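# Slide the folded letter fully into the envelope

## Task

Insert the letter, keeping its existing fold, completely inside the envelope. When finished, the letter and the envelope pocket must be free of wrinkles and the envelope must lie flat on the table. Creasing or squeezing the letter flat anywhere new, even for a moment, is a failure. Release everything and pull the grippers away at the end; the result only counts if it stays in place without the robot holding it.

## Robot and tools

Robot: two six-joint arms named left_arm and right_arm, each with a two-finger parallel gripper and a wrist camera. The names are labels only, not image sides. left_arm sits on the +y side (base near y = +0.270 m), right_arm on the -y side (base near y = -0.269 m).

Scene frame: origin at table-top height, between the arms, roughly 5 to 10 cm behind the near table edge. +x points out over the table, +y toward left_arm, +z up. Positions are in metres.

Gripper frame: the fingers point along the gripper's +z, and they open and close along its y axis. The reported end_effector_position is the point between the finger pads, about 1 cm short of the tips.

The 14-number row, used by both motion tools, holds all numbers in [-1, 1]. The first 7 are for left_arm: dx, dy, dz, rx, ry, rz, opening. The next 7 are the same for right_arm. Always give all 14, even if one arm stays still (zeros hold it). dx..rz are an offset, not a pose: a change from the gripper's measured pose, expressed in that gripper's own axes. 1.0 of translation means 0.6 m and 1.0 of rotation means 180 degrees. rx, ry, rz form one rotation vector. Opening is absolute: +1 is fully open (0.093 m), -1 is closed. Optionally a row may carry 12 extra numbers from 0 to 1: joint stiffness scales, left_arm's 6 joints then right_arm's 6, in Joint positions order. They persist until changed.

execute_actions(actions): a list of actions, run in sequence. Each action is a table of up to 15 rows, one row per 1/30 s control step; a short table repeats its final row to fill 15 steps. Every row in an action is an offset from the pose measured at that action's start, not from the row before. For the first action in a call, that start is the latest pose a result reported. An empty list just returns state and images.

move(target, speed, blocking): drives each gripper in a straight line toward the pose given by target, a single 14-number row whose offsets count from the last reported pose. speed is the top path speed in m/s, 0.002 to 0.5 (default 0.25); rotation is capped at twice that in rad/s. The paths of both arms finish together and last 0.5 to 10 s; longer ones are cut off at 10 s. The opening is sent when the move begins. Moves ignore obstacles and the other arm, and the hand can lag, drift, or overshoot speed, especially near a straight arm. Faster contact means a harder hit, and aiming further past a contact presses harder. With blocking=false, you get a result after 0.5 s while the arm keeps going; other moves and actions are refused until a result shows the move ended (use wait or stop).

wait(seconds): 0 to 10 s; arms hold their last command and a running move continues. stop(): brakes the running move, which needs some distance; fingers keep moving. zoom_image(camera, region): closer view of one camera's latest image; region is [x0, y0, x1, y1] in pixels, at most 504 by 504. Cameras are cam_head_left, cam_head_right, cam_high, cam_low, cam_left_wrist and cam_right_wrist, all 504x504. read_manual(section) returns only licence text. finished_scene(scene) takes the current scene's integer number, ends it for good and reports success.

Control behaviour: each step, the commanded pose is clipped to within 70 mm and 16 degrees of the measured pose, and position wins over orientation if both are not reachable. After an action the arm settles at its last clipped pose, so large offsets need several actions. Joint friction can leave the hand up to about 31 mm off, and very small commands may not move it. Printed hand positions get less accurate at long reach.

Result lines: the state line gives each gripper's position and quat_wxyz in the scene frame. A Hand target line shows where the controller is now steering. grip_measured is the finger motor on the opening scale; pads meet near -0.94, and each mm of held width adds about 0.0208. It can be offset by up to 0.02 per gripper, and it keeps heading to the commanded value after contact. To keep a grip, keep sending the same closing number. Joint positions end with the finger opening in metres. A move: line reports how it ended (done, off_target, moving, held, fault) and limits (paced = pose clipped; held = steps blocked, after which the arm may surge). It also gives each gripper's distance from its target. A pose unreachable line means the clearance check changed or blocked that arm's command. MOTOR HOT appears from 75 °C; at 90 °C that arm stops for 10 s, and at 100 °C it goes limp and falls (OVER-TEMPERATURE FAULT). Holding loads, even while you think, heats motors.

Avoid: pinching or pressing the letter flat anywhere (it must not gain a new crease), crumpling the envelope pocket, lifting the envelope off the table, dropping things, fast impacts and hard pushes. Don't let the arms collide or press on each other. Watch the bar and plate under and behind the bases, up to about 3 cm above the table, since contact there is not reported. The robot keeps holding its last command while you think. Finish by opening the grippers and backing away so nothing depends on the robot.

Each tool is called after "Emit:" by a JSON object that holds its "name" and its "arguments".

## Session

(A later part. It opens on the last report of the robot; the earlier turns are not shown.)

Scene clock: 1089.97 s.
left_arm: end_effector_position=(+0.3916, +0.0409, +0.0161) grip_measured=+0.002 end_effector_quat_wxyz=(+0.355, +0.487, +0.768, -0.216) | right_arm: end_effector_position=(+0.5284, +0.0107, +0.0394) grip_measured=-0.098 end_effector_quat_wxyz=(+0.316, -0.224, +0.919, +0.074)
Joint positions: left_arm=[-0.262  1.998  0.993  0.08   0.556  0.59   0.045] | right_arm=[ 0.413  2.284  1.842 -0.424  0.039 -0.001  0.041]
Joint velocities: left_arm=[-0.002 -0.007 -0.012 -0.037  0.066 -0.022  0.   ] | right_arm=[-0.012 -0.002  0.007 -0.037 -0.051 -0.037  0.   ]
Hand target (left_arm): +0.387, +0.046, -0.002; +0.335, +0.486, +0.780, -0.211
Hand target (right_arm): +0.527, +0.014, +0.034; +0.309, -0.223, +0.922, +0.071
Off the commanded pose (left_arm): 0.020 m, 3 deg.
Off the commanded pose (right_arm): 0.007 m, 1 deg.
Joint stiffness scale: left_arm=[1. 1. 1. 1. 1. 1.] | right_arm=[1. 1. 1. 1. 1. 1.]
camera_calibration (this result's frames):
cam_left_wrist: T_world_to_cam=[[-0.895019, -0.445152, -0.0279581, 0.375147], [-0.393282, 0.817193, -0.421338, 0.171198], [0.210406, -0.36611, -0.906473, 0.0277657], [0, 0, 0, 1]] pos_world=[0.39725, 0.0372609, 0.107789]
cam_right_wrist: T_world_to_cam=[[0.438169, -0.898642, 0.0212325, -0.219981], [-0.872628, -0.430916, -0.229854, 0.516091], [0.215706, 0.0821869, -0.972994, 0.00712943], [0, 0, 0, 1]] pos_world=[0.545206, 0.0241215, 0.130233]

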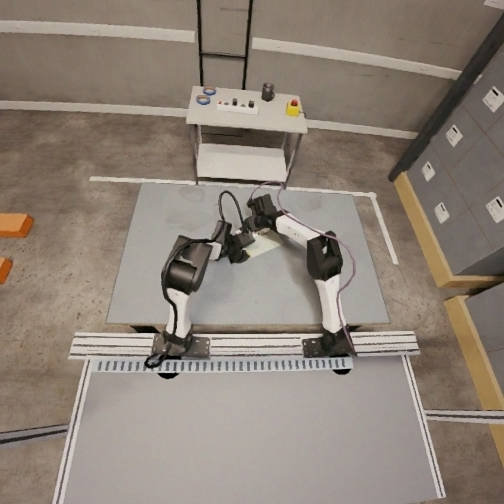

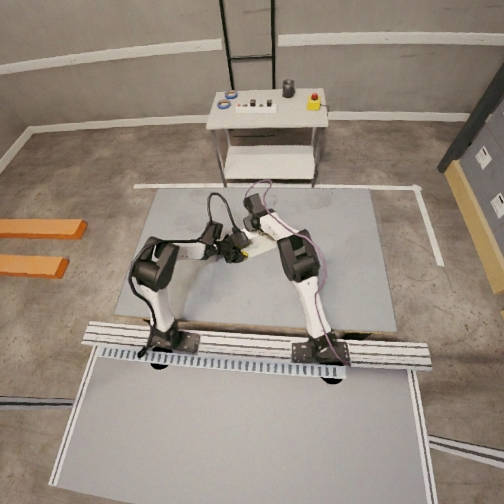

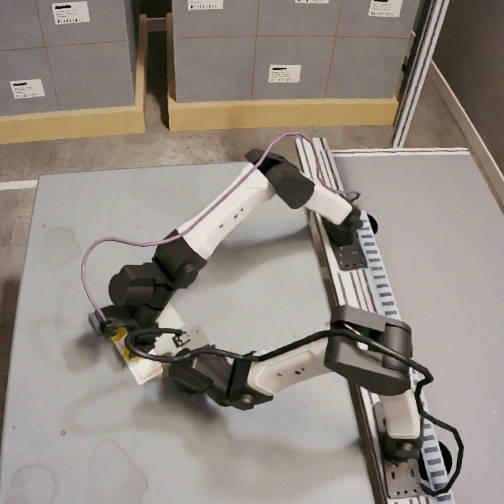

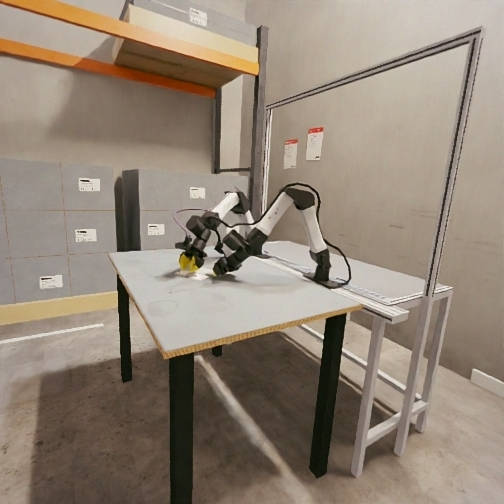

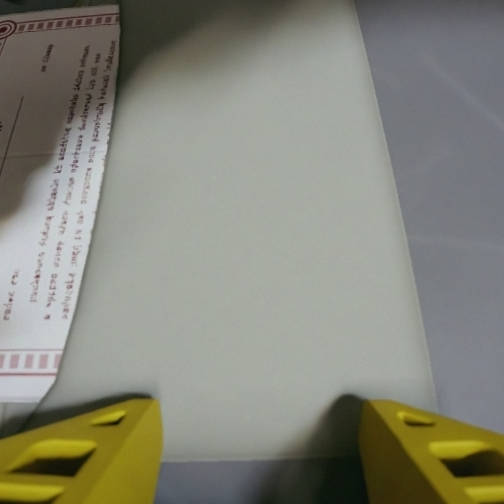

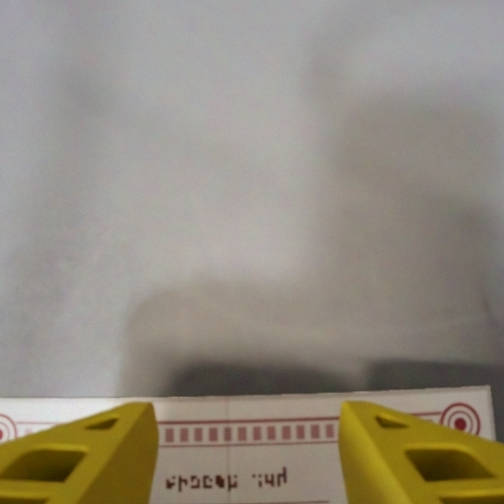

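Emit:
{"name": "execute_actions", "arguments": {"actions": [[[0.030,-0.0035,0.012,0.0026,0.014,-0.0058,0.0,0.010,0.002,0.0031,-0.002,0.004,0,-0.1],[0.030,-0.0035,0.012,0.0026,0.014,-0.0058,0.0,0.0193,0.004,0.0061,-0.0045,0.008,0,-0.1],[0.030,-0.0035,0.012,0.0026,0.014,-0.0058,0.0,0.0290,0.006,0.0090,-0.007,0.012,0,-0.1],[0.030,-0.0035,0.012,0.0026,0.014,-0.0058,0.0,0.0314,0.0084,0.0097,-0.0095,0.013,0,-0.1],[0.030,-0.0035,0.012,0.0026,0.014,-0.0058,0.0,0.0338,0.0084,0.0104,-0.0095,0.014,0,-0.1],[0.030,-0.0035,0.012,0.0026,0.014,-0.0058,0.0,0.0362,0.0084,0.0110,-0.0095,0.015,0,-0.1],[0.030,-0.0035,0.012,0.0026,0.014,-0.0058,0.0,0.0386,0.0084,0.0117,-0.0095,0.016,0,-0.1],[0.030,-0.0035,0.012,0.0026,0.014,-0.0058,0.0,0.0410,0.0084,0.0124,-0.0095,0.017,0,-0.1],[0.030,-0.0035,0.012,0.0026,0.014,-0.0058,0.0,0.0434,0.0084,0.0130,-0.0095,0.018,0,-0.1],[0.030,-0.0035,0.012,0.0026,0.014,-0.0058,0.0,0.0461,0.0084,0.0137,-0.0095,0.0191,0,-0.1]]]}}

Emit:
{"name": "wait", "arguments": {"seconds": 0.2}}

Scene clock: 1104.50 s.
left_arm: end_effector_position=(+0.3916, +0.0409, +0.0161) grip_measured=+0.002 end_effector_quat_wxyz=(+0.355, +0.487, +0.768, -0.216) | right_arm: end_effector_position=(+0.5179, +0.0088, +0.0235) grip_measured=-0.098 end_effector_quat_wxyz=(+0.296, -0.228, +0.924, +0.078)
Joint positions: left_arm=[-0.262  1.998  0.993  0.08   0.556  0.59   0.045] | right_arm=[ 0.413  2.284  1.799 -0.419  0.021 -0.001  0.041]
Joint velocities: left_arm=[-0.012 -0.002 -0.017 -0.007 -0.022 -0.022  0.   ] | right_arm=[-0.002  0.022  0.002 -0.007  0.022 -0.051 -0.   ]
Hand target (left_arm): +0.387, +0.046, -0.002; +0.335, +0.486, +0.780, -0.211
Hand target (right_arm): +0.511, +0.007, +0.016; +0.284, -0.230, +0.927, +0.082
Off the commanded pose (left_arm): 0.020 m, 3 deg.
Off the commanded pose (right_arm): 0.010 m, 1 deg.
Joint stiffness scale: left_arm=[1. 1. 1. 1. 1. 1.] | right_arm=[1. 1. 1. 1. 1. 1.]
camera_calibration (this result's frames):
cam_left_wrist: T_world_to_cam=[[-0.895019, -0.445152, -0.0279581, 0.375147], [-0.393282, 0.817193, -0.421338, 0.171198], [0.210406, -0.36611, -0.906473, 0.0277657], [0, 0, 0, 1]] pos_world=[0.39725, 0.0372609, 0.107789]
cam_right_wrist: T_world_to_cam=[[0.449107, -0.893436, 0.00864703, -0.222128], [-0.876028, -0.442218, -0.192401, 0.503363], [0.175722, 0.0788334, -0.981278, 0.0150179], [0, 0, 0, 1]] pos_world=[0.538081, 0.0229547, 0.113505]

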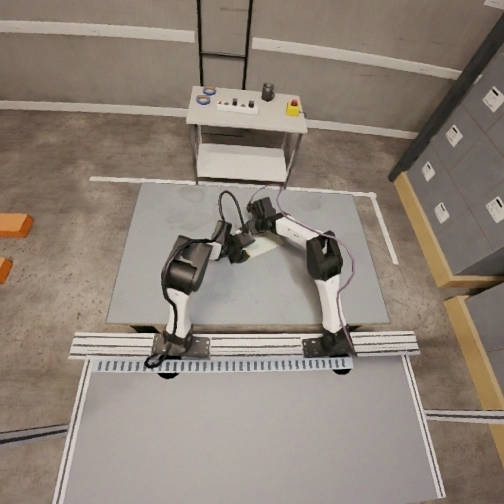

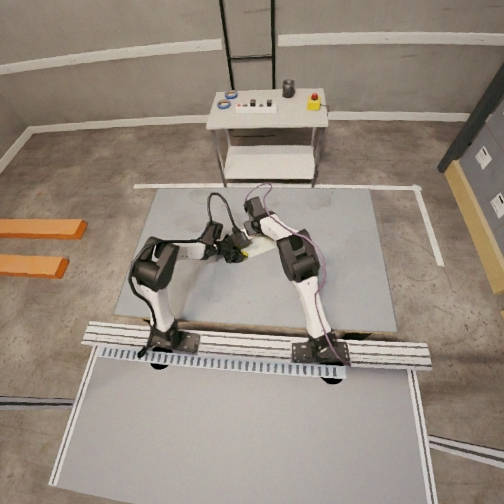

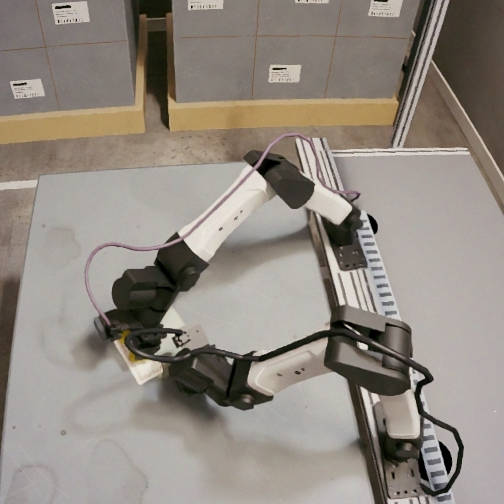

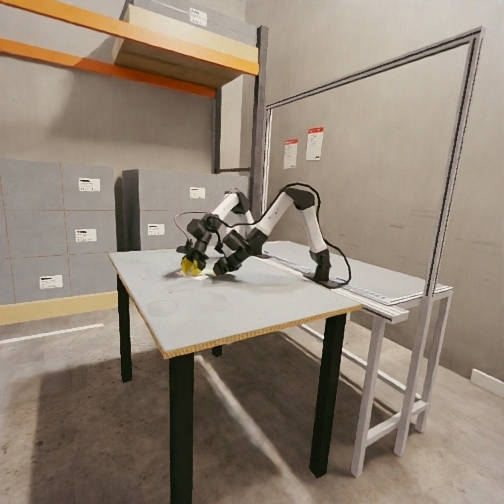

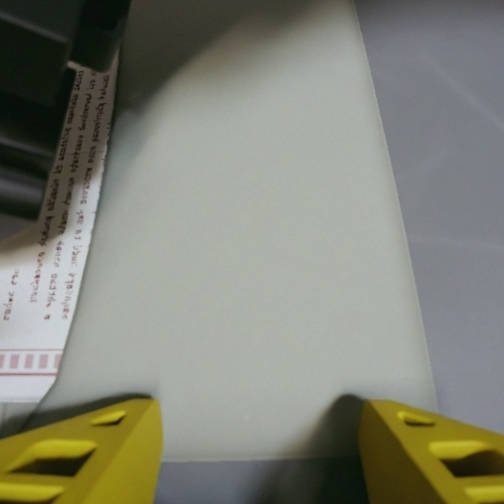

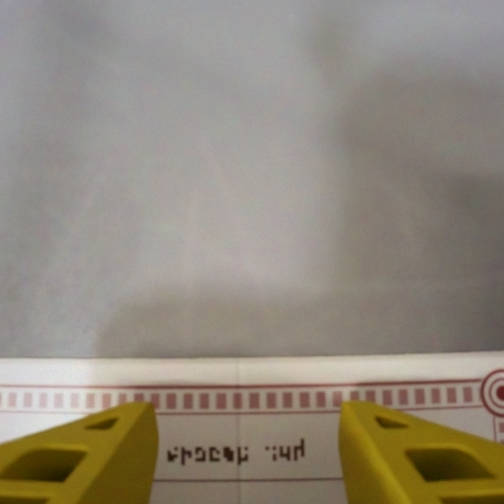

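Scene clock: 1104.70 s.
left_arm: end_effector_position=(+0.3916, +0.0409, +0.0161) grip_measured=+0.002 end_effector_quat_wxyz=(+0.355, +0.487, +0.768, -0.216) | right_arm: end_effector_position=(+0.5178, +0.0090, +0.0235) grip_measured=-0.098 end_effector_quat_wxyz=(+0.296, -0.228, +0.924, +0.079)
Joint positions: left_arm=[-0.262  1.998  0.993  0.08   0.556  0.59   0.045] | right_arm=[ 0.413  2.284  1.799 -0.419  0.02  -0.001  0.041]
Joint velocities: left_arm=[-0.002 -0.017  0.002  0.037  0.037  0.037 -0.001] | right_arm=[-0.007 -0.002 -0.022  0.022 -0.051  0.066 -0.001]
Hand target (left_arm): +0.387, +0.046, -0.002; +0.335, +0.486, +0.780, -0.211
Hand target (right_arm): +0.511, +0.008, +0.016; +0.284, -0.230, +0.927, +0.082
Off the commanded pose (left_arm): 0.020 m, 3 deg.
Off the commanded pose (right_arm): 0.010 m, 1 deg.
Joint stiffness scale: left_arm=[1. 1. 1. 1. 1. 1.] | right_arm=[1. 1. 1. 1. 1. 1.]
wait: 0.20 s; at rest by 0.17 s
camera_calibration (this result's frames):
cam_left_wrist: T_world_to_cam=[[-0.895019, -0.445152, -0.0279581, 0.375147], [-0.393282, 0.817193, -0.421338, 0.171198], [0.210406, -0.36611, -0.906473, 0.0277657], [0, 0, 0, 1]] pos_world=[0.39725, 0.0372609, 0.107789]
cam_right_wrist: T_world_to_cam=[[0.449706, -0.893143, 0.00771721, -0.222227], [-0.875815, -0.442643, -0.192391, 0.503253], [0.175248, 0.0797604, -0.981288, 0.0152592], [0, 0, 0, 1]] pos_world=[0.53802, 0.0230643, 0.11351]

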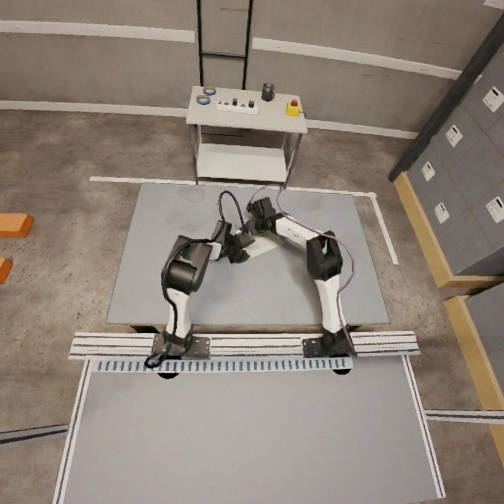

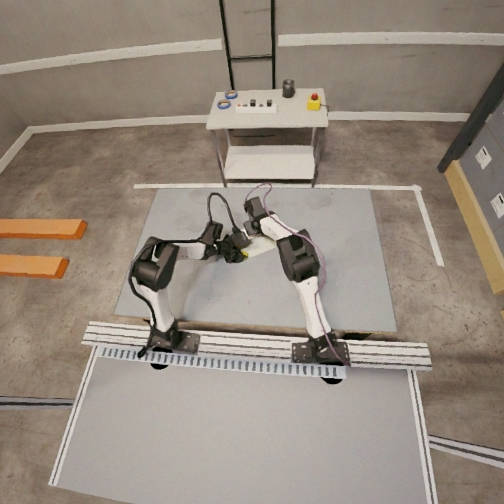

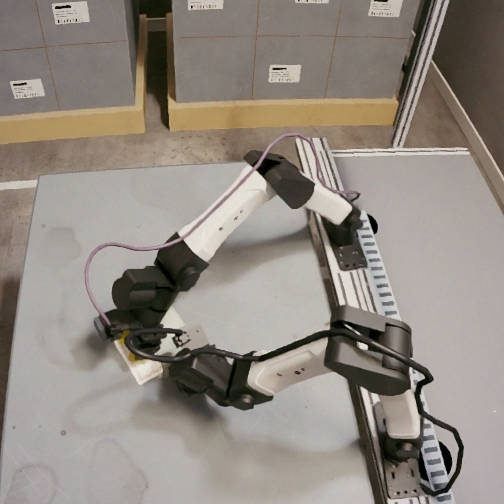

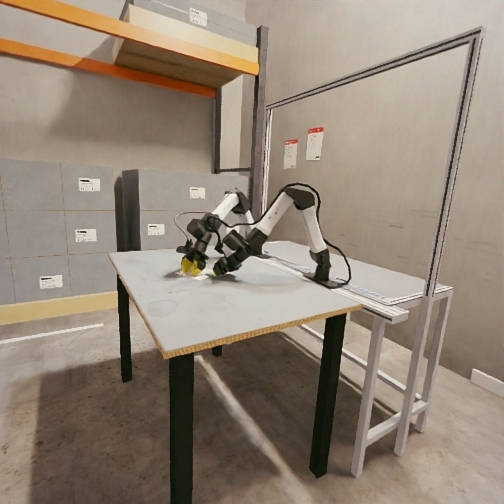

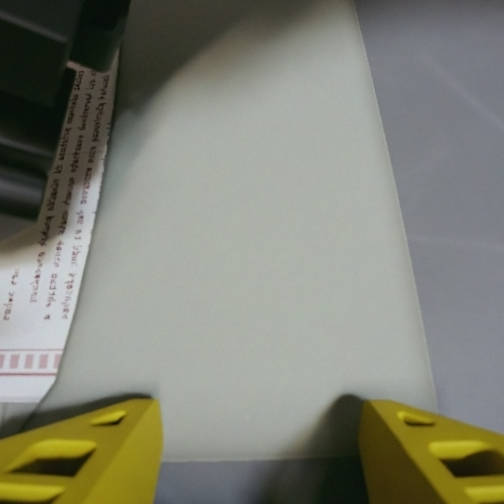

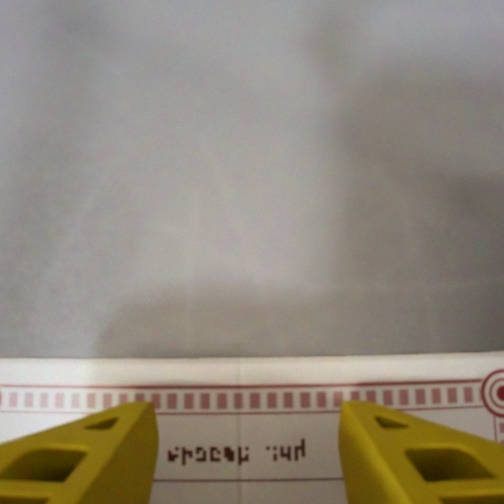

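Emit:
{"name": "execute_actions", "arguments": {"actions": [[[0.030,-0.0035,0.012,0.0026,0.014,-0.0058,0.0,0.004,0,0,0,0.003,-0.004,-0.1,1,1,1,1,1,1,1,1,1,0.5,1,1],[0.030,-0.0035,0.012,0.0026,0.014,-0.0058,0.0,0.008,0,0,0,0.0064,-0.008,-0.1],[0.030,-0.0035,0.012,0.0026,0.014,-0.0058,0.0,0.012,0,-0.0002,0,0.0095,-0.008,-0.1],[0.030,-0.0035,0.012,0.0026,0.014,-0.0058,0.0,0.0162,0,-0.0003,0,0.0127,-0.008,-0.1],[0.030,-0.0035,0.012,0.0026,0.014,-0.0058,0.0,0.0222,0,-0.0006,0,0.0175,-0.008,-0.1],[0.030,-0.0035,0.012,0.0026,0.014,-0.0058,0.0,0.0283,0,-0.001,0,0.0223,-0.008,-0.1],[0.030,-0.0035,0.012,0.0026,0.014,-0.0058,0.0,0.0343,0,-0.0015,0,0.027,-0.008,-0.1],[0.030,-0.0035,0.012,0.0026,0.014,-0.0058,0.0,0.0403,0,-0.002,0,0.0318,-0.008,-0.1],[0.030,-0.0035,0.012,0.0026,0.014,-0.0058,0.0,0.0484,0,-0.0029,0,0.0382,-0.008,-0.1],[0.030,-0.0035,0.012,0.0026,0.014,-0.0058,0.0,0.0564,0,-0.004,0,0.0446,-0.008,-0.1]],[[0.030,-0.0035,0.012,0.0026,0.014,-0.0058,0.0,0.0438,0,-0.0032,0,0.0334,0,-0.1],[0.030,-0.0035,0.012,0.0026,0.014,-0.0058,0.0,0.0453,0,-0.0042,0,0.0334,0,-0.1],[0.030,-0.0035,0.012,0.0026,0.014,-0.0058,0.0,0.0468,0,-0.0052,0,0.0334,0,-0.1],[0.030,-0.0035,0.012,0.0026,0.014,-0.0058,0.0,0.0483,0,-0.0062,0,0.0334,0,-0.1],[0.030,-0.0035,0.012,0.0026,0.014,-0.0058,0.0,0.0498,0,-0.0072,0,0.0334,0,-0.1],[0.030,-0.0035,0.012,0.0026,0.014,-0.0058,0.0,0.0513,0,-0.0082,0,0.0334,0,-0.1],[0.030,-0.0035,0.012,0.0026,0.014,-0.0058,0.0,0.0527,0,-0.0092,0,0.0334,0,-0.1],[0.030,-0.0035,0.012,0.0026,0.014,-0.0058,0.0,0.0542,0,-0.0102,0,0.0334,0,-0.1],[0.030,-0.0035,0.012,0.0026,0.014,-0.0058,0.0,0.0557,0,-0.0112,0,0.0334,0,-0.1],[0.030,-0.0035,0.012,0.0026,0.014,-0.0058,0.0,0.0572,0,-0.0122,0,0.0334,0,-0.1],[0.030,-0.0035,0.012,0.0026,0.014,-0.0058,0.0,0.0587,0,-0.0132,0,0.0334,0,-0.1],[0.030,-0.0035,0.012,0.0026,0.014,-0.0058,0.0,0.0602,0,-0.0142,0,0.0334,0,-0.1],[0.030,-0.0035,0.012,0.0026,0.014,-0.0058,0.0,0.0617,0,-0.0152,0,0.0334,0,-0.1]]]}}

Scene clock: 1127.77 s.
left_arm: end_effector_position=(+0.3916, +0.0409, +0.0161) grip_measured=+0.002 end_effector_quat_wxyz=(+0.355, +0.487, +0.768, -0.216) | right_arm: end_effector_position=(+0.4982, -0.0015, +0.0187) grip_measured=-0.098 end_effector_quat_wxyz=(+0.266, -0.236, +0.932, +0.070)
Joint positions: left_arm=[-0.262  1.998  0.993  0.08   0.556  0.59   0.045] | right_arm=[ 0.413  2.243  1.744 -0.471  0.02  -0.012  0.041]
Joint velocities: left_arm=[-0.012 -0.002  0.012  0.007  0.037 -0.066  0.   ] | right_arm=[-0.007 -0.061 -0.085 -0.037 -0.022 -0.037 -0.001]
Hand target (left_arm): +0.387, +0.046, -0.002; +0.335, +0.486, +0.780, -0.211
Hand target (right_arm): +0.480, -0.011, +0.006; +0.230, -0.238, +0.942, +0.061
Off the commanded pose (left_arm): 0.020 m, 3 deg.
Off the commanded pose (right_arm): 0.025 m, 4 deg.
Joint stiffness scale: left_arm=[1. 1. 1. 1. 1. 1.] | right_arm=[1.  1.  1.  0.5 1.  1. ]
MOTOR HOT: a motor of the right arm reached 75 °C. Now the hottest motor of the right arm, joint 2 (shoulder), reports 76 °C. The controller's stop level is 90 °C. To cool a motor, set the load down, stop pushing, or move to a pose that needs little force.
camera_calibration (this result's frames):
cam_left_wrist: T_world_to_cam=[[-0.895019, -0.445152, -0.0279581, 0.375147], [-0.393282, 0.817193, -0.421338, 0.171198], [0.210406, -0.36611, -0.906473, 0.0277657], [0, 0, 0, 1]] pos_world=[0.39725, 0.0372609, 0.107789]
cam_right_wrist: T_world_to_cam=[[0.459827, -0.887875, 0.0153695, -0.227946], [-0.879741, -0.457834, -0.128229, 0.481279], [0.120888, 0.0454418, -0.991626, 0.0420388], [0, 0, 0, 1]] pos_world=[0.523135, 0.0160481, 0.106904]

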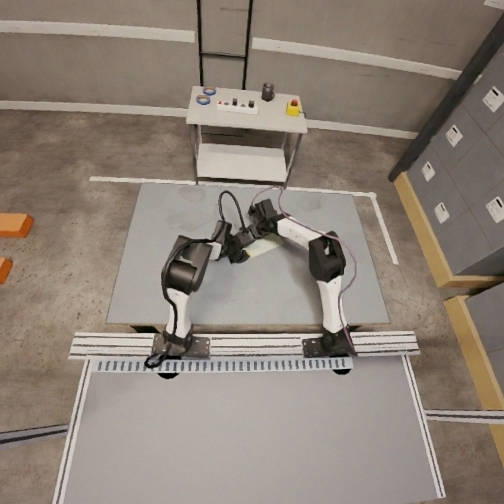

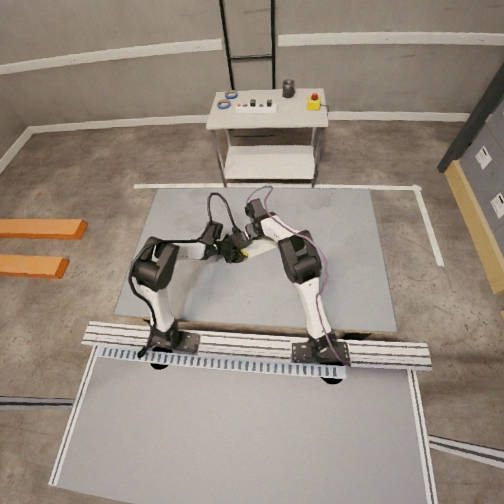

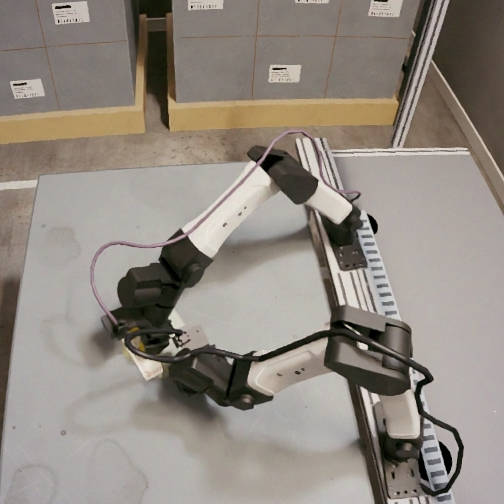

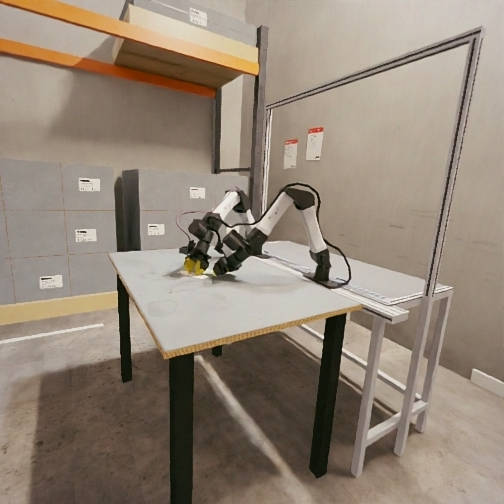

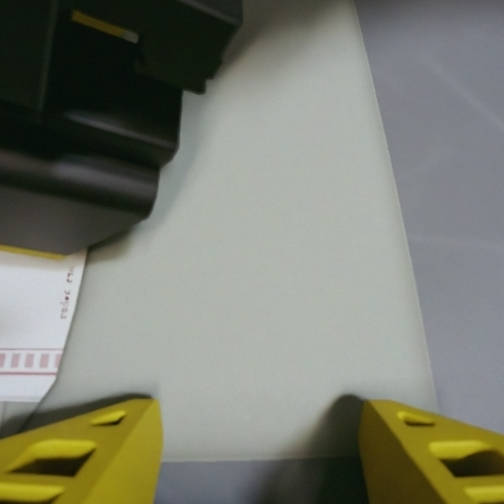

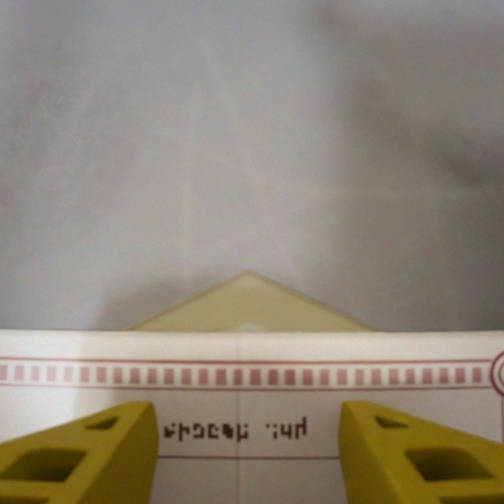

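Emit:
{"name": "execute_actions", "arguments": {"actions": [[[0.03,-0.0035,0.012,0.0026,0.014,-0.0058,0,0.0443,0,-0.0034,0,0.0334,0,-0.1],[0.03,-0.0035,0.012,0.0026,0.014,-0.0058,0,0.0463,0,-0.0047,0,0.0334,0,-0.1],[0.03,-0.0035,0.012,0.0026,0.014,-0.0058,0,0.0482,0,-0.0059,0,0.0334,0,-0.1],[0.03,-0.0035,0.012,0.0026,0.014,-0.0058,0,0.0502,0,-0.0072,0,0.0334,0,-0.1],[0.03,-0.0035,0.012,0.0026,0.014,-0.0058,0,0.0522,0,-0.0084,0,0.0334,0,-0.1],[0.03,-0.0035,0.012,0.0026,0.014,-0.0058,0,0.0542,0,-0.0096,0,0.0334,0,-0.1],[0.03,-0.0035,0.012,0.0026,0.014,-0.0058,0,0.0562,0,-0.0109,0,0.0334,0,-0.1],[0.03,-0.0035,0.012,0.0026,0.014,-0.0058,0,0.0581,0,-0.0121,0,0.0334,0,-0.1],[0.03,-0.0035,0.012,0.0026,0.014,-0.0058,0,0.0601,0,-0.0134,0,0.0334,0,-0.1],[0.03,-0.0035,0.012,0.0026,0.014,-0.0058,0,0.0621,0,-0.0146,0,0.0334,0,-0.1]],[[0.03,-0.0035,0.012,0.0026,0.014,-0.0058,0,0.02,0,-0.0005,0,0.016,0,-0.1],[0.03,-0.0035,0.012,0.0026,0.014,-0.0058,0,0,0,0,0,0,0,-0.1,1,1,1,1,1,1,1,1,1,1,1,1],[0.03,-0.0035,0.012,0.0026,0.014,-0.0058,0,-0.008,0,0,0,-0.0064,0,-0.1],[0.03,-0.0035,0.012,0.0026,0.014,-0.0058,0,-0.016,0,-0.0003,0,-0.0127,0,-0.1],[0.03,-0.0035,0.012,0.0026,0.014,-0.0058,0,-0.024,0,-0.0007,0,-0.019,0,-0.1],[0.03,-0.0035,0.012,0.0026,0.014,-0.0058,0,-0.032,0,-0.0013,0,-0.0255,0,-0.1],[0.03,-0.0035,0.012,0.0026,0.014,-0.0058,0,-0.04,0,-0.002,0,-0.032,0,-0.1],[0.03,-0.0035,0.012,0.0026,0.014,-0.0058,0,-0.048,0,-0.0029,0,-0.038,0,-0.1],[0.03,-0.0035,0.012,0.0026,0.014,-0.0058,0,-0.056,0,-0.004,0,-0.0446,0,-0.1],[0.03,-0.0035,0.012,0.0026,0.014,-0.0058,0,-0.064,0,-0.0052,0,-0.051,0,-0.1]]]}}

Scene clock: 1137.33 s.
left_arm: end_effector_position=(+0.3916, +0.0409, +0.0161) grip_measured=+0.002 end_effector_quat_wxyz=(+0.355, +0.487, +0.768, -0.216) | right_arm: end_effector_position=(+0.5086, +0.0036, +0.0367) grip_measured=-0.098 end_effector_quat_wxyz=(+0.315, -0.231, +0.917, +0.082)
Joint positions: left_arm=[-0.262  1.998  0.993  0.08   0.556  0.59   0.045] | right_arm=[ 0.413  2.202  1.688 -0.35   0.02  -0.012  0.041]
Joint velocities: left_arm=[-0.012 -0.007 -0.007 -0.022 -0.022 -0.037 -0.001] | right_arm=[-0.002  0.002  0.002  0.227 -0.095  0.007  0.   ]
Hand target (left_arm): +0.387, +0.046, -0.002; +0.335, +0.486, +0.780, -0.211
Hand target (right_arm): +0.512, +0.006, +0.040; +0.326, -0.232, +0.912, +0.084
Off the commanded pose (left_arm): 0.020 m, 3 deg.
Off the commanded pose (right_arm): 0.006 m, 1 deg.
Joint stiffness scale: left_arm=[1. 1. 1. 1. 1. 1.] | right_arm=[1. 1. 1. 1. 1. 1.]
MOTOR HOT: still on. Now the hottest motor of the right arm, joint 2 (shoulder), reports 77 °C; the controller's stop level is 90 °C.
camera_calibration (this result's frames):
cam_left_wrist: T_world_to_cam=[[-0.895019, -0.445152, -0.0279581, 0.375147], [-0.393282, 0.817193, -0.421338, 0.171198], [0.210406, -0.36611, -0.906473, 0.0277657], [0, 0, 0, 1]] pos_world=[0.39725, 0.0372609, 0.107789]
cam_right_wrist: T_world_to_cam=[[0.455949, -0.889911, 0.0129665, -0.226408], [-0.864315, -0.446216, -0.232056, 0.490986], [0.212295, 0.0945985, -0.972616, 0.0110281], [0, 0, 0, 1]] pos_world=[0.525256, 0.0165601, 0.127598]

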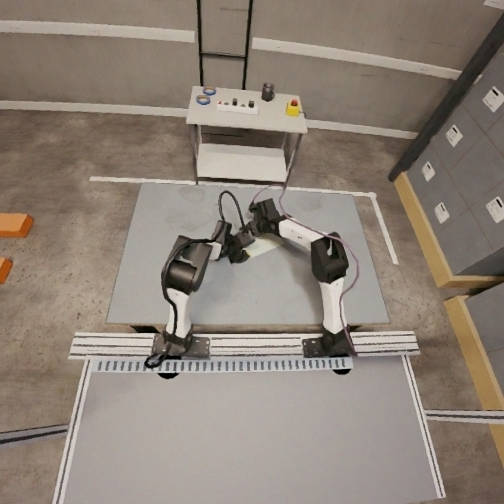

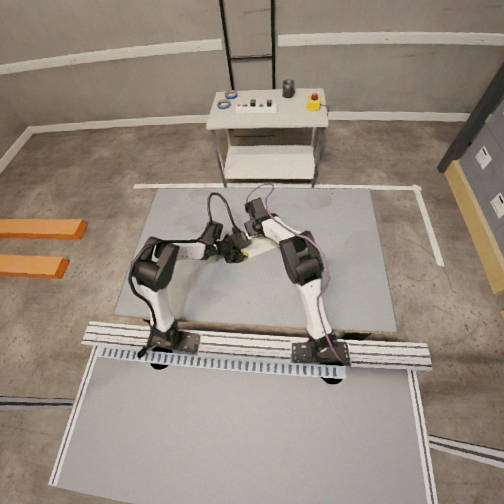

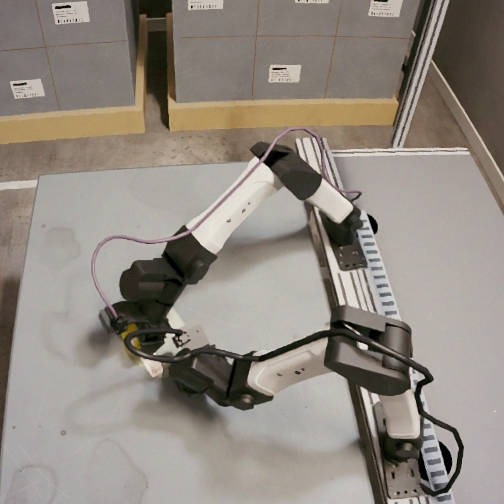

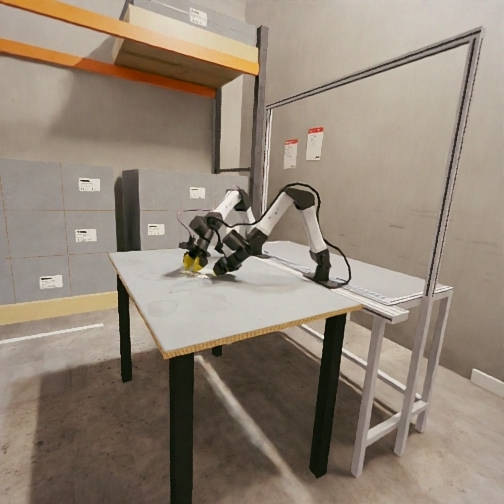

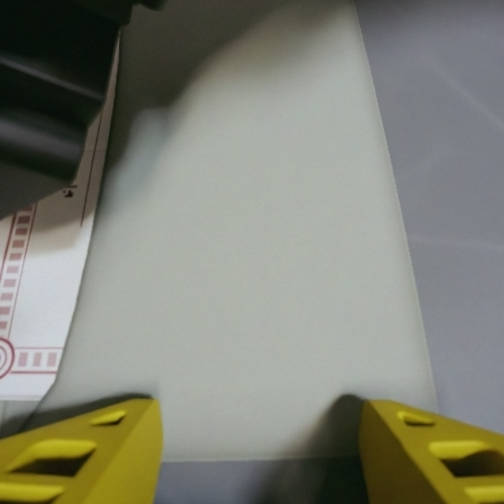

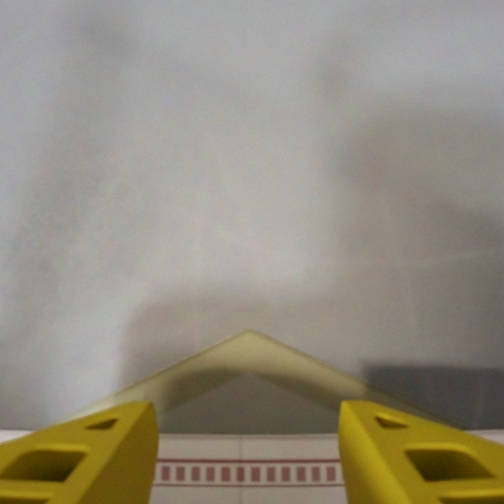

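Emit:
{"name": "execute_actions", "arguments": {"actions": [[[0.03,-0.0035,0.012,0.0026,0.014,-0.0058,0,0.006,0,0.007,0,0.0032,0,-0.1],[0.03,-0.0035,0.012,0.0026,0.014,-0.0058,0,0.012,0,0.014,0,0.0064,0,-0.1],[0.03,-0.0035,0.012,0.0026,0.014,-0.0058,0,0.015,0,0.018,0,0.008,0,-0.1],[0.03,-0.0035,0.012,0.0026,0.014,-0.0058,0,0.017,0,0.020,0,0.009,0,-0.1],[0.03,-0.0035,0.012,0.0026,0.014,-0.0058,0,0.019,0,0.0225,0,0.01,0,-0.1],[0.03,-0.0035,0.012,0.0026,0.014,-0.0058,0,0.021,0,0.0247,0,0.011,0,-0.1],[0.03,-0.0035,0.012,0.0026,0.014,-0.0058,0,0.023,0,0.027,0,0.012,0,-0.1],[0.03,-0.0035,0.012,0.0026,0.014,-0.0058,0,0.0245,0,0.0287,0,0.0127,0,-0.1]]]}}

Scene clock: 1142.80 s.
left_arm: end_effector_position=(+0.3916, +0.0409, +0.0161) grip_measured=+0.002 end_effector_quat_wxyz=(+0.355, +0.487, +0.768, -0.216) | right_arm: end_effector_position=(+0.5082, +0.0039, +0.0202) grip_measured=-0.098 end_effector_quat_wxyz=(+0.305, -0.232, +0.920, +0.079)
Joint positions: left_arm=[-0.262  1.998  0.993  0.08   0.556  0.59   0.045] | right_arm=[ 0.413  2.235  1.688 -0.339  0.02  -0.012  0.041]
Joint velocities: left_arm=[-0.002  0.002 -0.007 -0.007 -0.022 -0.022  0.001] | right_arm=[ 0.012  0.007 -0.007 -0.066  0.022 -0.022 -0.001]
Hand target (left_arm): +0.387, +0.046, -0.002; +0.335, +0.486, +0.780, -0.211
Hand target (right_arm): +0.507, +0.003, +0.014; +0.297, -0.233, +0.923, +0.077
Off the commanded pose (left_arm): 0.020 m, 3 deg.
Off the commanded pose (right_arm): 0.006 m, 1 deg.
Joint stiffness scale: left_arm=[1. 1. 1. 1. 1. 1.] | right_arm=[1. 1. 1. 1. 1. 1.]
MOTOR HOT: still on. Now the hottest motor of the right arm, joint 2 (shoulder), reports 77 °C; the controller's stop level is 90 °C.
camera_calibration (this result's frames):
cam_left_wrist: T_world_to_cam=[[-0.895019, -0.445152, -0.0279581, 0.375147], [-0.393282, 0.817193, -0.421338, 0.171198], [0.210406, -0.36611, -0.906473, 0.0277657], [0, 0, 0, 1]] pos_world=[0.39725, 0.0372609, 0.107789]
cam_right_wrist: T_world_to_cam=[[0.456729, -0.889503, 0.0134985, -0.226157], [-0.868278, -0.449031, -0.210865, 0.488515], [0.193626, 0.0845876, -0.977422, 0.00463225], [0, 0, 0, 1]] pos_world=[0.526563, 0.0177991, 0.110591]

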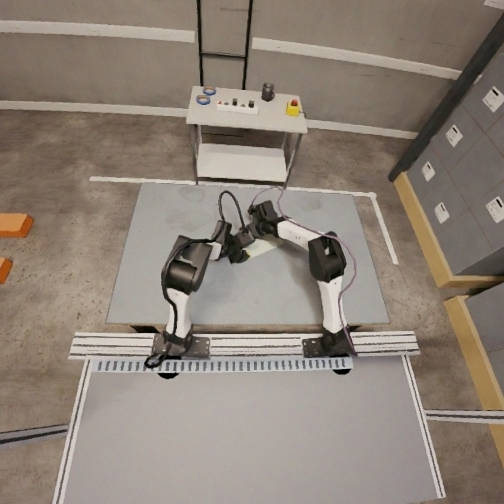

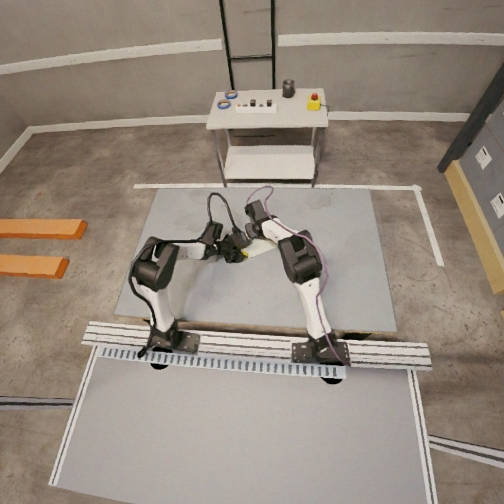

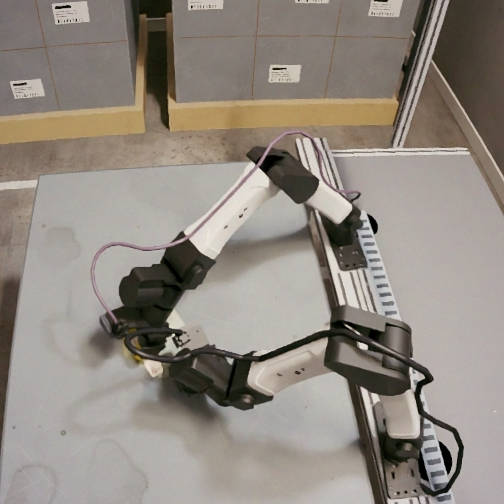

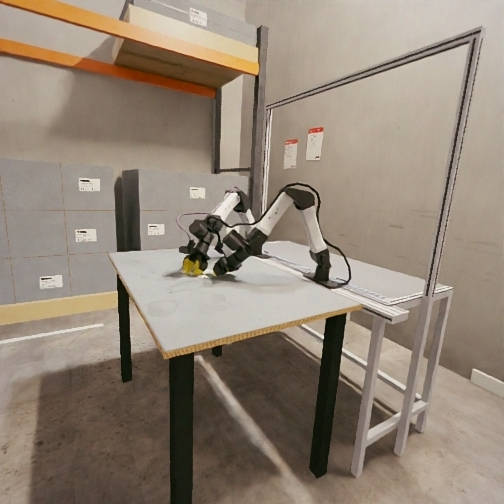

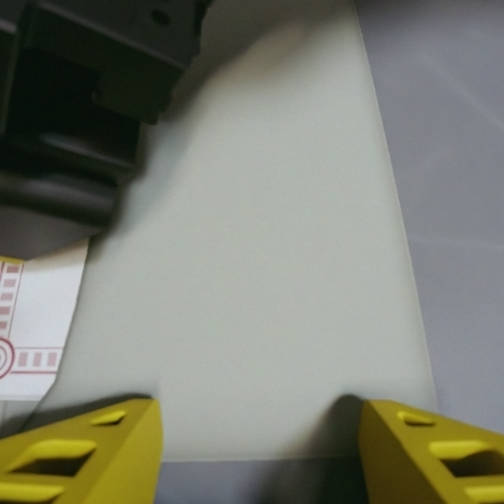

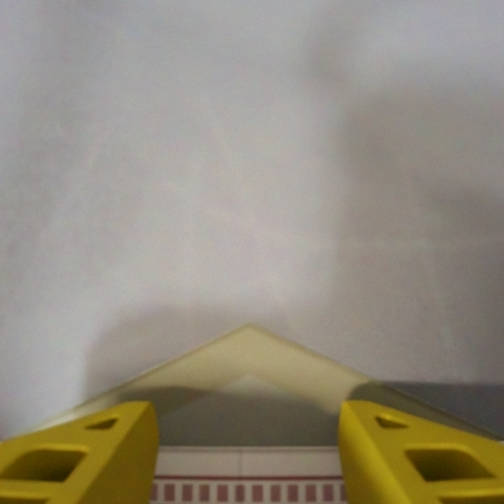

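Emit:
{"name": "execute_actions", "arguments": {"actions": [[[0.03,-0.0035,0.012,0.0026,0.014,-0.0058,0,-0.007,0,0,0,-0.0055,0,-0.1],[0.03,-0.0035,0.012,0.0026,0.014,-0.0058,0,-0.014,0,-0.0002,0,-0.011,0,-0.1],[0.03,-0.0035,0.012,0.0026,0.014,-0.0058,0,-0.02,0,-0.0005,0,-0.016,0,-0.1],[0.03,-0.0035,0.012,0.0026,0.014,-0.0058,0,-0.02,0,-0.0005,0,-0.016,0,-0.1],[0.03,-0.0035,0.012,0.0026,0.014,-0.0058,0,-0.018,0,-0.002,0,-0.016,0,-0.1],[0.03,-0.0035,0.012,0.0026,0.014,-0.0058,0,-0.016,0,-0.0035,0,-0.016,0,-0.1],[0.03,-0.0035,0.012,0.0026,0.014,-0.0058,0,-0.014,0,-0.005,0,-0.016,0,-0.1],[0.03,-0.0035,0.012,0.0026,0.014,-0.0058,0,-0.012,0,-0.0065,0,-0.016,0,-0.1],[0.03,-0.0035,0.012,0.0026,0.014,-0.0058,0,-0.010,0,-0.008,0,-0.016,0,-0.1],[0.03,-0.0035,0.012,0.0026,0.014,-0.0058,0,-0.008,0,-0.0095,0,-0.016,0,-0.1],[0.03,-0.0035,0.012,0.0026,0.014,-0.0058,0,-0.0067,0,-0.0105,0,-0.016,0,-0.1]]]}}

Emit:
{"name": "wait", "arguments": {"seconds": 0.2}}

Scene clock: 1154.53 s.
left_arm: end_effector_position=(+0.3916, +0.0409, +0.0161) grip_measured=+0.002 end_effector_quat_wxyz=(+0.355, +0.487, +0.768, -0.216) | right_arm: end_effector_position=(+0.5113, +0.0054, +0.0271) grip_measured=-0.098 end_effector_quat_wxyz=(+0.327, -0.230, +0.913, +0.085)
Joint positions: left_arm=[-0.262  1.998  0.993  0.08   0.556  0.59   0.045] | right_arm=[ 0.413  2.214  1.651 -0.275  0.02  -0.012  0.041]
Joint velocities: left_arm=[ 0.007 -0.007 -0.007 -0.051  0.007 -0.037 -0.   ] | right_arm=[-0.007 -0.012 -0.032 -0.007 -0.007 -0.037  0.001]
Hand target (left_arm): +0.387, +0.046, -0.002; +0.335, +0.486, +0.780, -0.211
Hand target (right_arm): +0.508, +0.004, +0.028; +0.328, -0.231, +0.912, +0.085
Off the commanded pose (left_arm): 0.020 m, 3 deg.
Off the commanded pose (right_arm): 0.004 m, 0 deg.
Joint stiffness scale: left_arm=[1. 1. 1. 1. 1. 1.] | right_arm=[1. 1. 1. 1. 1. 1.]
MOTOR HOT: still on. Now the hottest motor of the right arm, joint 2 (shoulder), reports 76 °C; the controller's stop level is 90 °C.
camera_calibration (this result's frames):
cam_left_wrist: T_world_to_cam=[[-0.895019, -0.445152, -0.0279581, 0.375147], [-0.393282, 0.817193, -0.421338, 0.171198], [0.210406, -0.36611, -0.906473, 0.0277657], [0, 0, 0, 1]] pos_world=[0.39725, 0.0372609, 0.107789]
cam_right_wrist: T_world_to_cam=[[0.455019, -0.890397, 0.012297, -0.225442], [-0.858976, -0.442519, -0.25756, 0.489829], [0.234772, 0.106632, -0.966184, -0.010847], [0, 0, 0, 1]] pos_world=[0.525878, 0.0171825, 0.118452]

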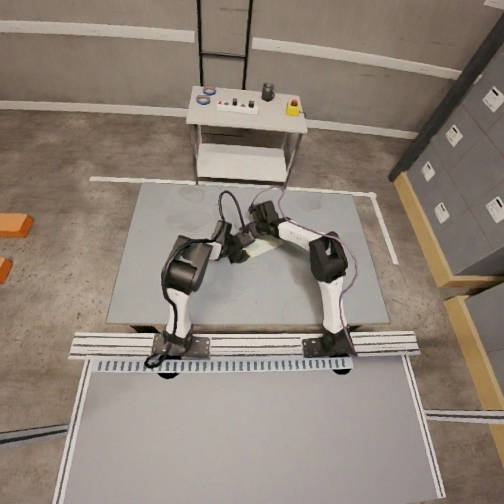

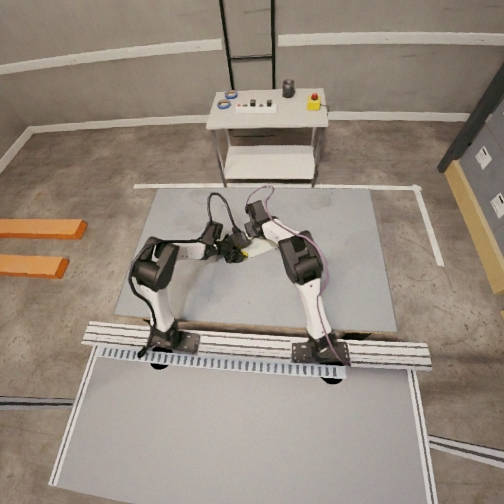

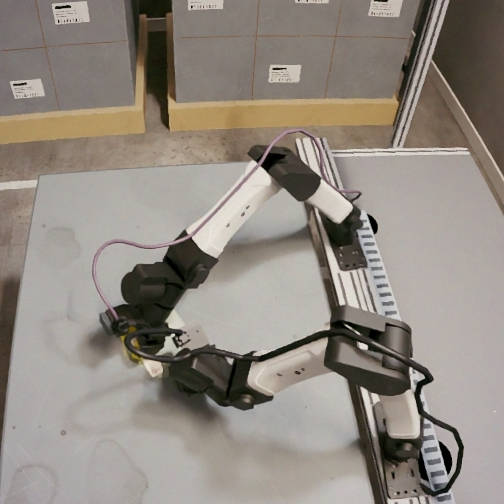

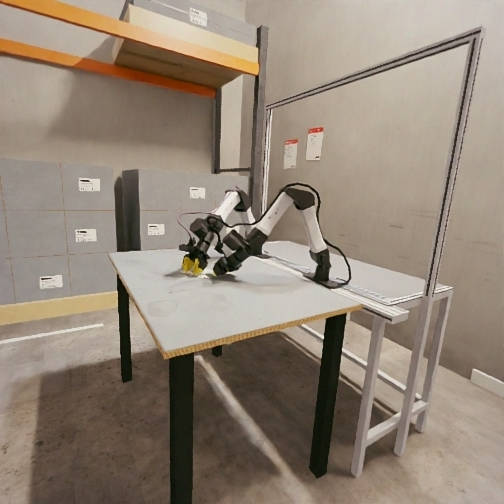

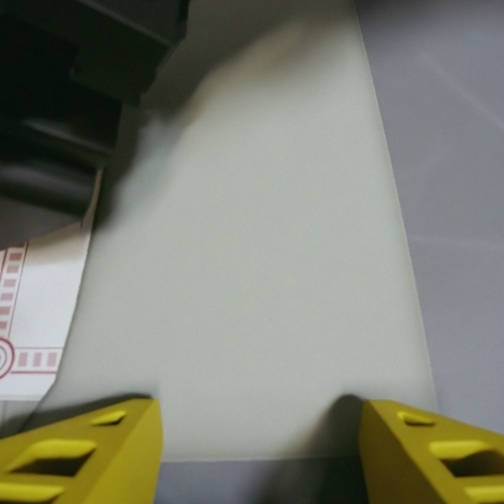

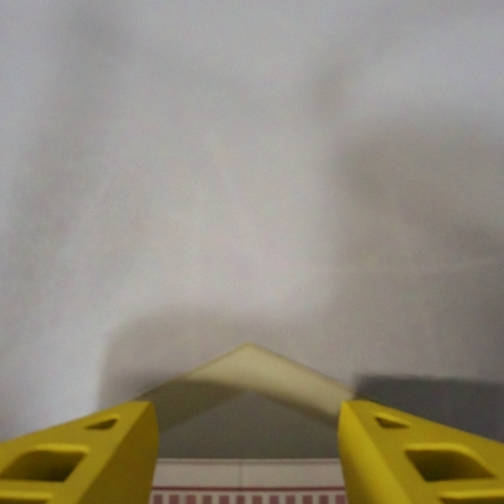

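Scene clock: 1154.73 s.
left_arm: end_effector_position=(+0.3916, +0.0409, +0.0161) grip_measured=+0.002 end_effector_quat_wxyz=(+0.355, +0.487, +0.768, -0.216) | right_arm: end_effector_position=(+0.5123, +0.0059, +0.0279) grip_measured=-0.098 end_effector_quat_wxyz=(+0.330, -0.230, +0.912, +0.085)
Joint positions: left_arm=[-0.262  1.998  0.993  0.08   0.556  0.59   0.045] | right_arm=[ 0.413  2.214  1.651 -0.268  0.02  -0.012  0.041]
Joint velocities: left_arm=[ 0.002 -0.002 -0.002 -0.11  -0.022 -0.037  0.   ] | right_arm=[-0.012  0.007  0.002 -0.037 -0.022  0.051 -0.   ]
Hand target (left_arm): +0.387, +0.046, -0.002; +0.335, +0.486, +0.780, -0.211
Hand target (right_arm): +0.508, +0.004, +0.028; +0.328, -0.231, +0.912, +0.085
Off the commanded pose (left_arm): 0.020 m, 3 deg.
Off the commanded pose (right_arm): 0.005 m, 0 deg.
Joint stiffness scale: left_arm=[1. 1. 1. 1. 1. 1.] | right_arm=[1. 1. 1. 1. 1. 1.]
MOTOR HOT: still on. Now the hottest motor of the right arm, joint 2 (shoulder), reports 76 °C; the controller's stop level is 90 °C.
wait: 0.20 s; at rest by 0.17 s
camera_calibration (this result's frames):
cam_left_wrist: T_world_to_cam=[[-0.895019, -0.445152, -0.0279581, 0.375147], [-0.393282, 0.817193, -0.421338, 0.171198], [0.210406, -0.36611, -0.906473, 0.0277657], [0, 0, 0, 1]] pos_world=[0.39725, 0.0372609, 0.107789]
cam_right_wrist: T_world_to_cam=[[0.454805, -0.890508, 0.0121378, -0.225332], [-0.857654, -0.441616, -0.263449, 0.490598], [0.239964, 0.109408, -0.964597, -0.0130263], [0, 0, 0, 1]] pos_world=[0.526371, 0.0174208, 0.119417]

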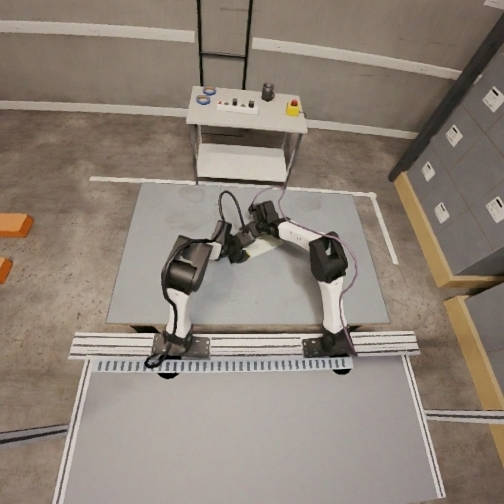

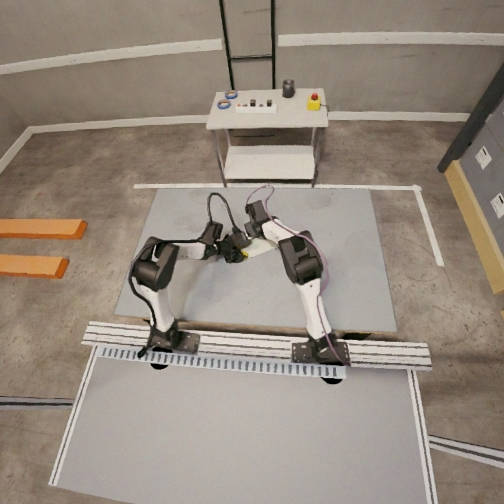

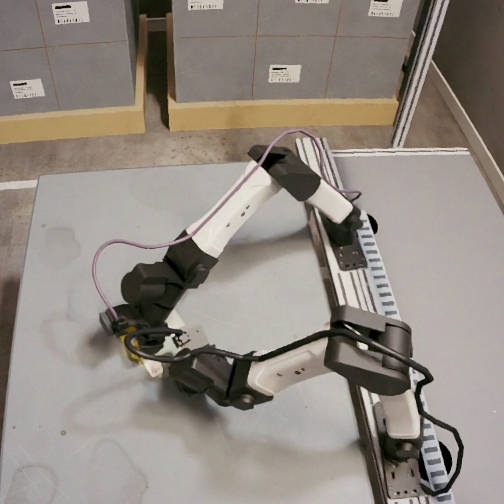

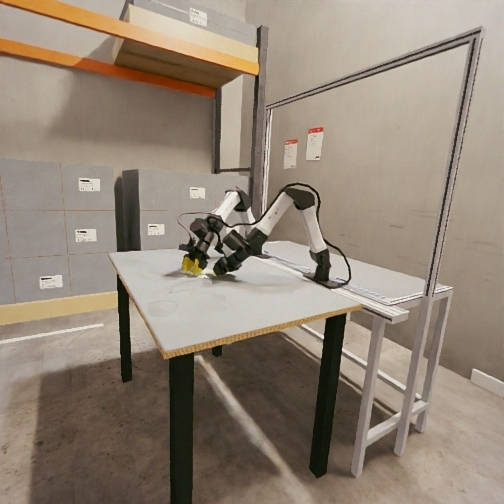

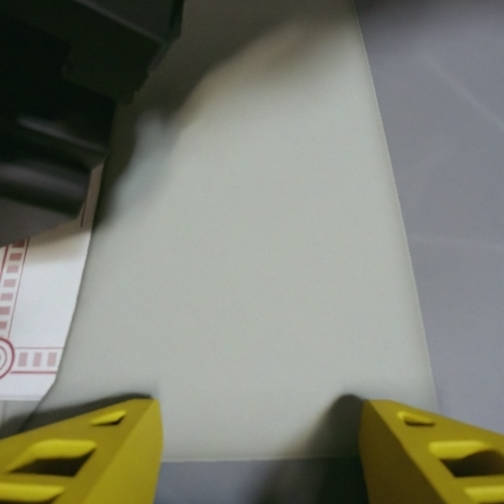

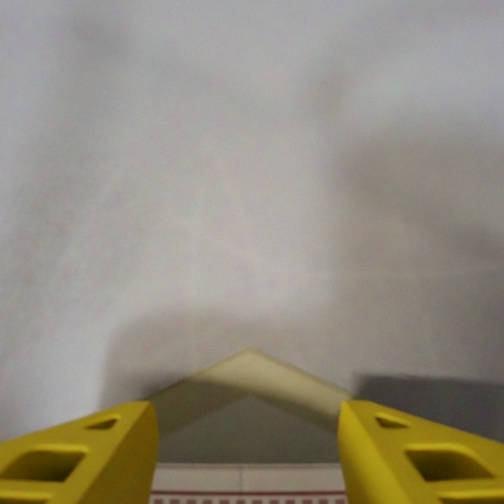

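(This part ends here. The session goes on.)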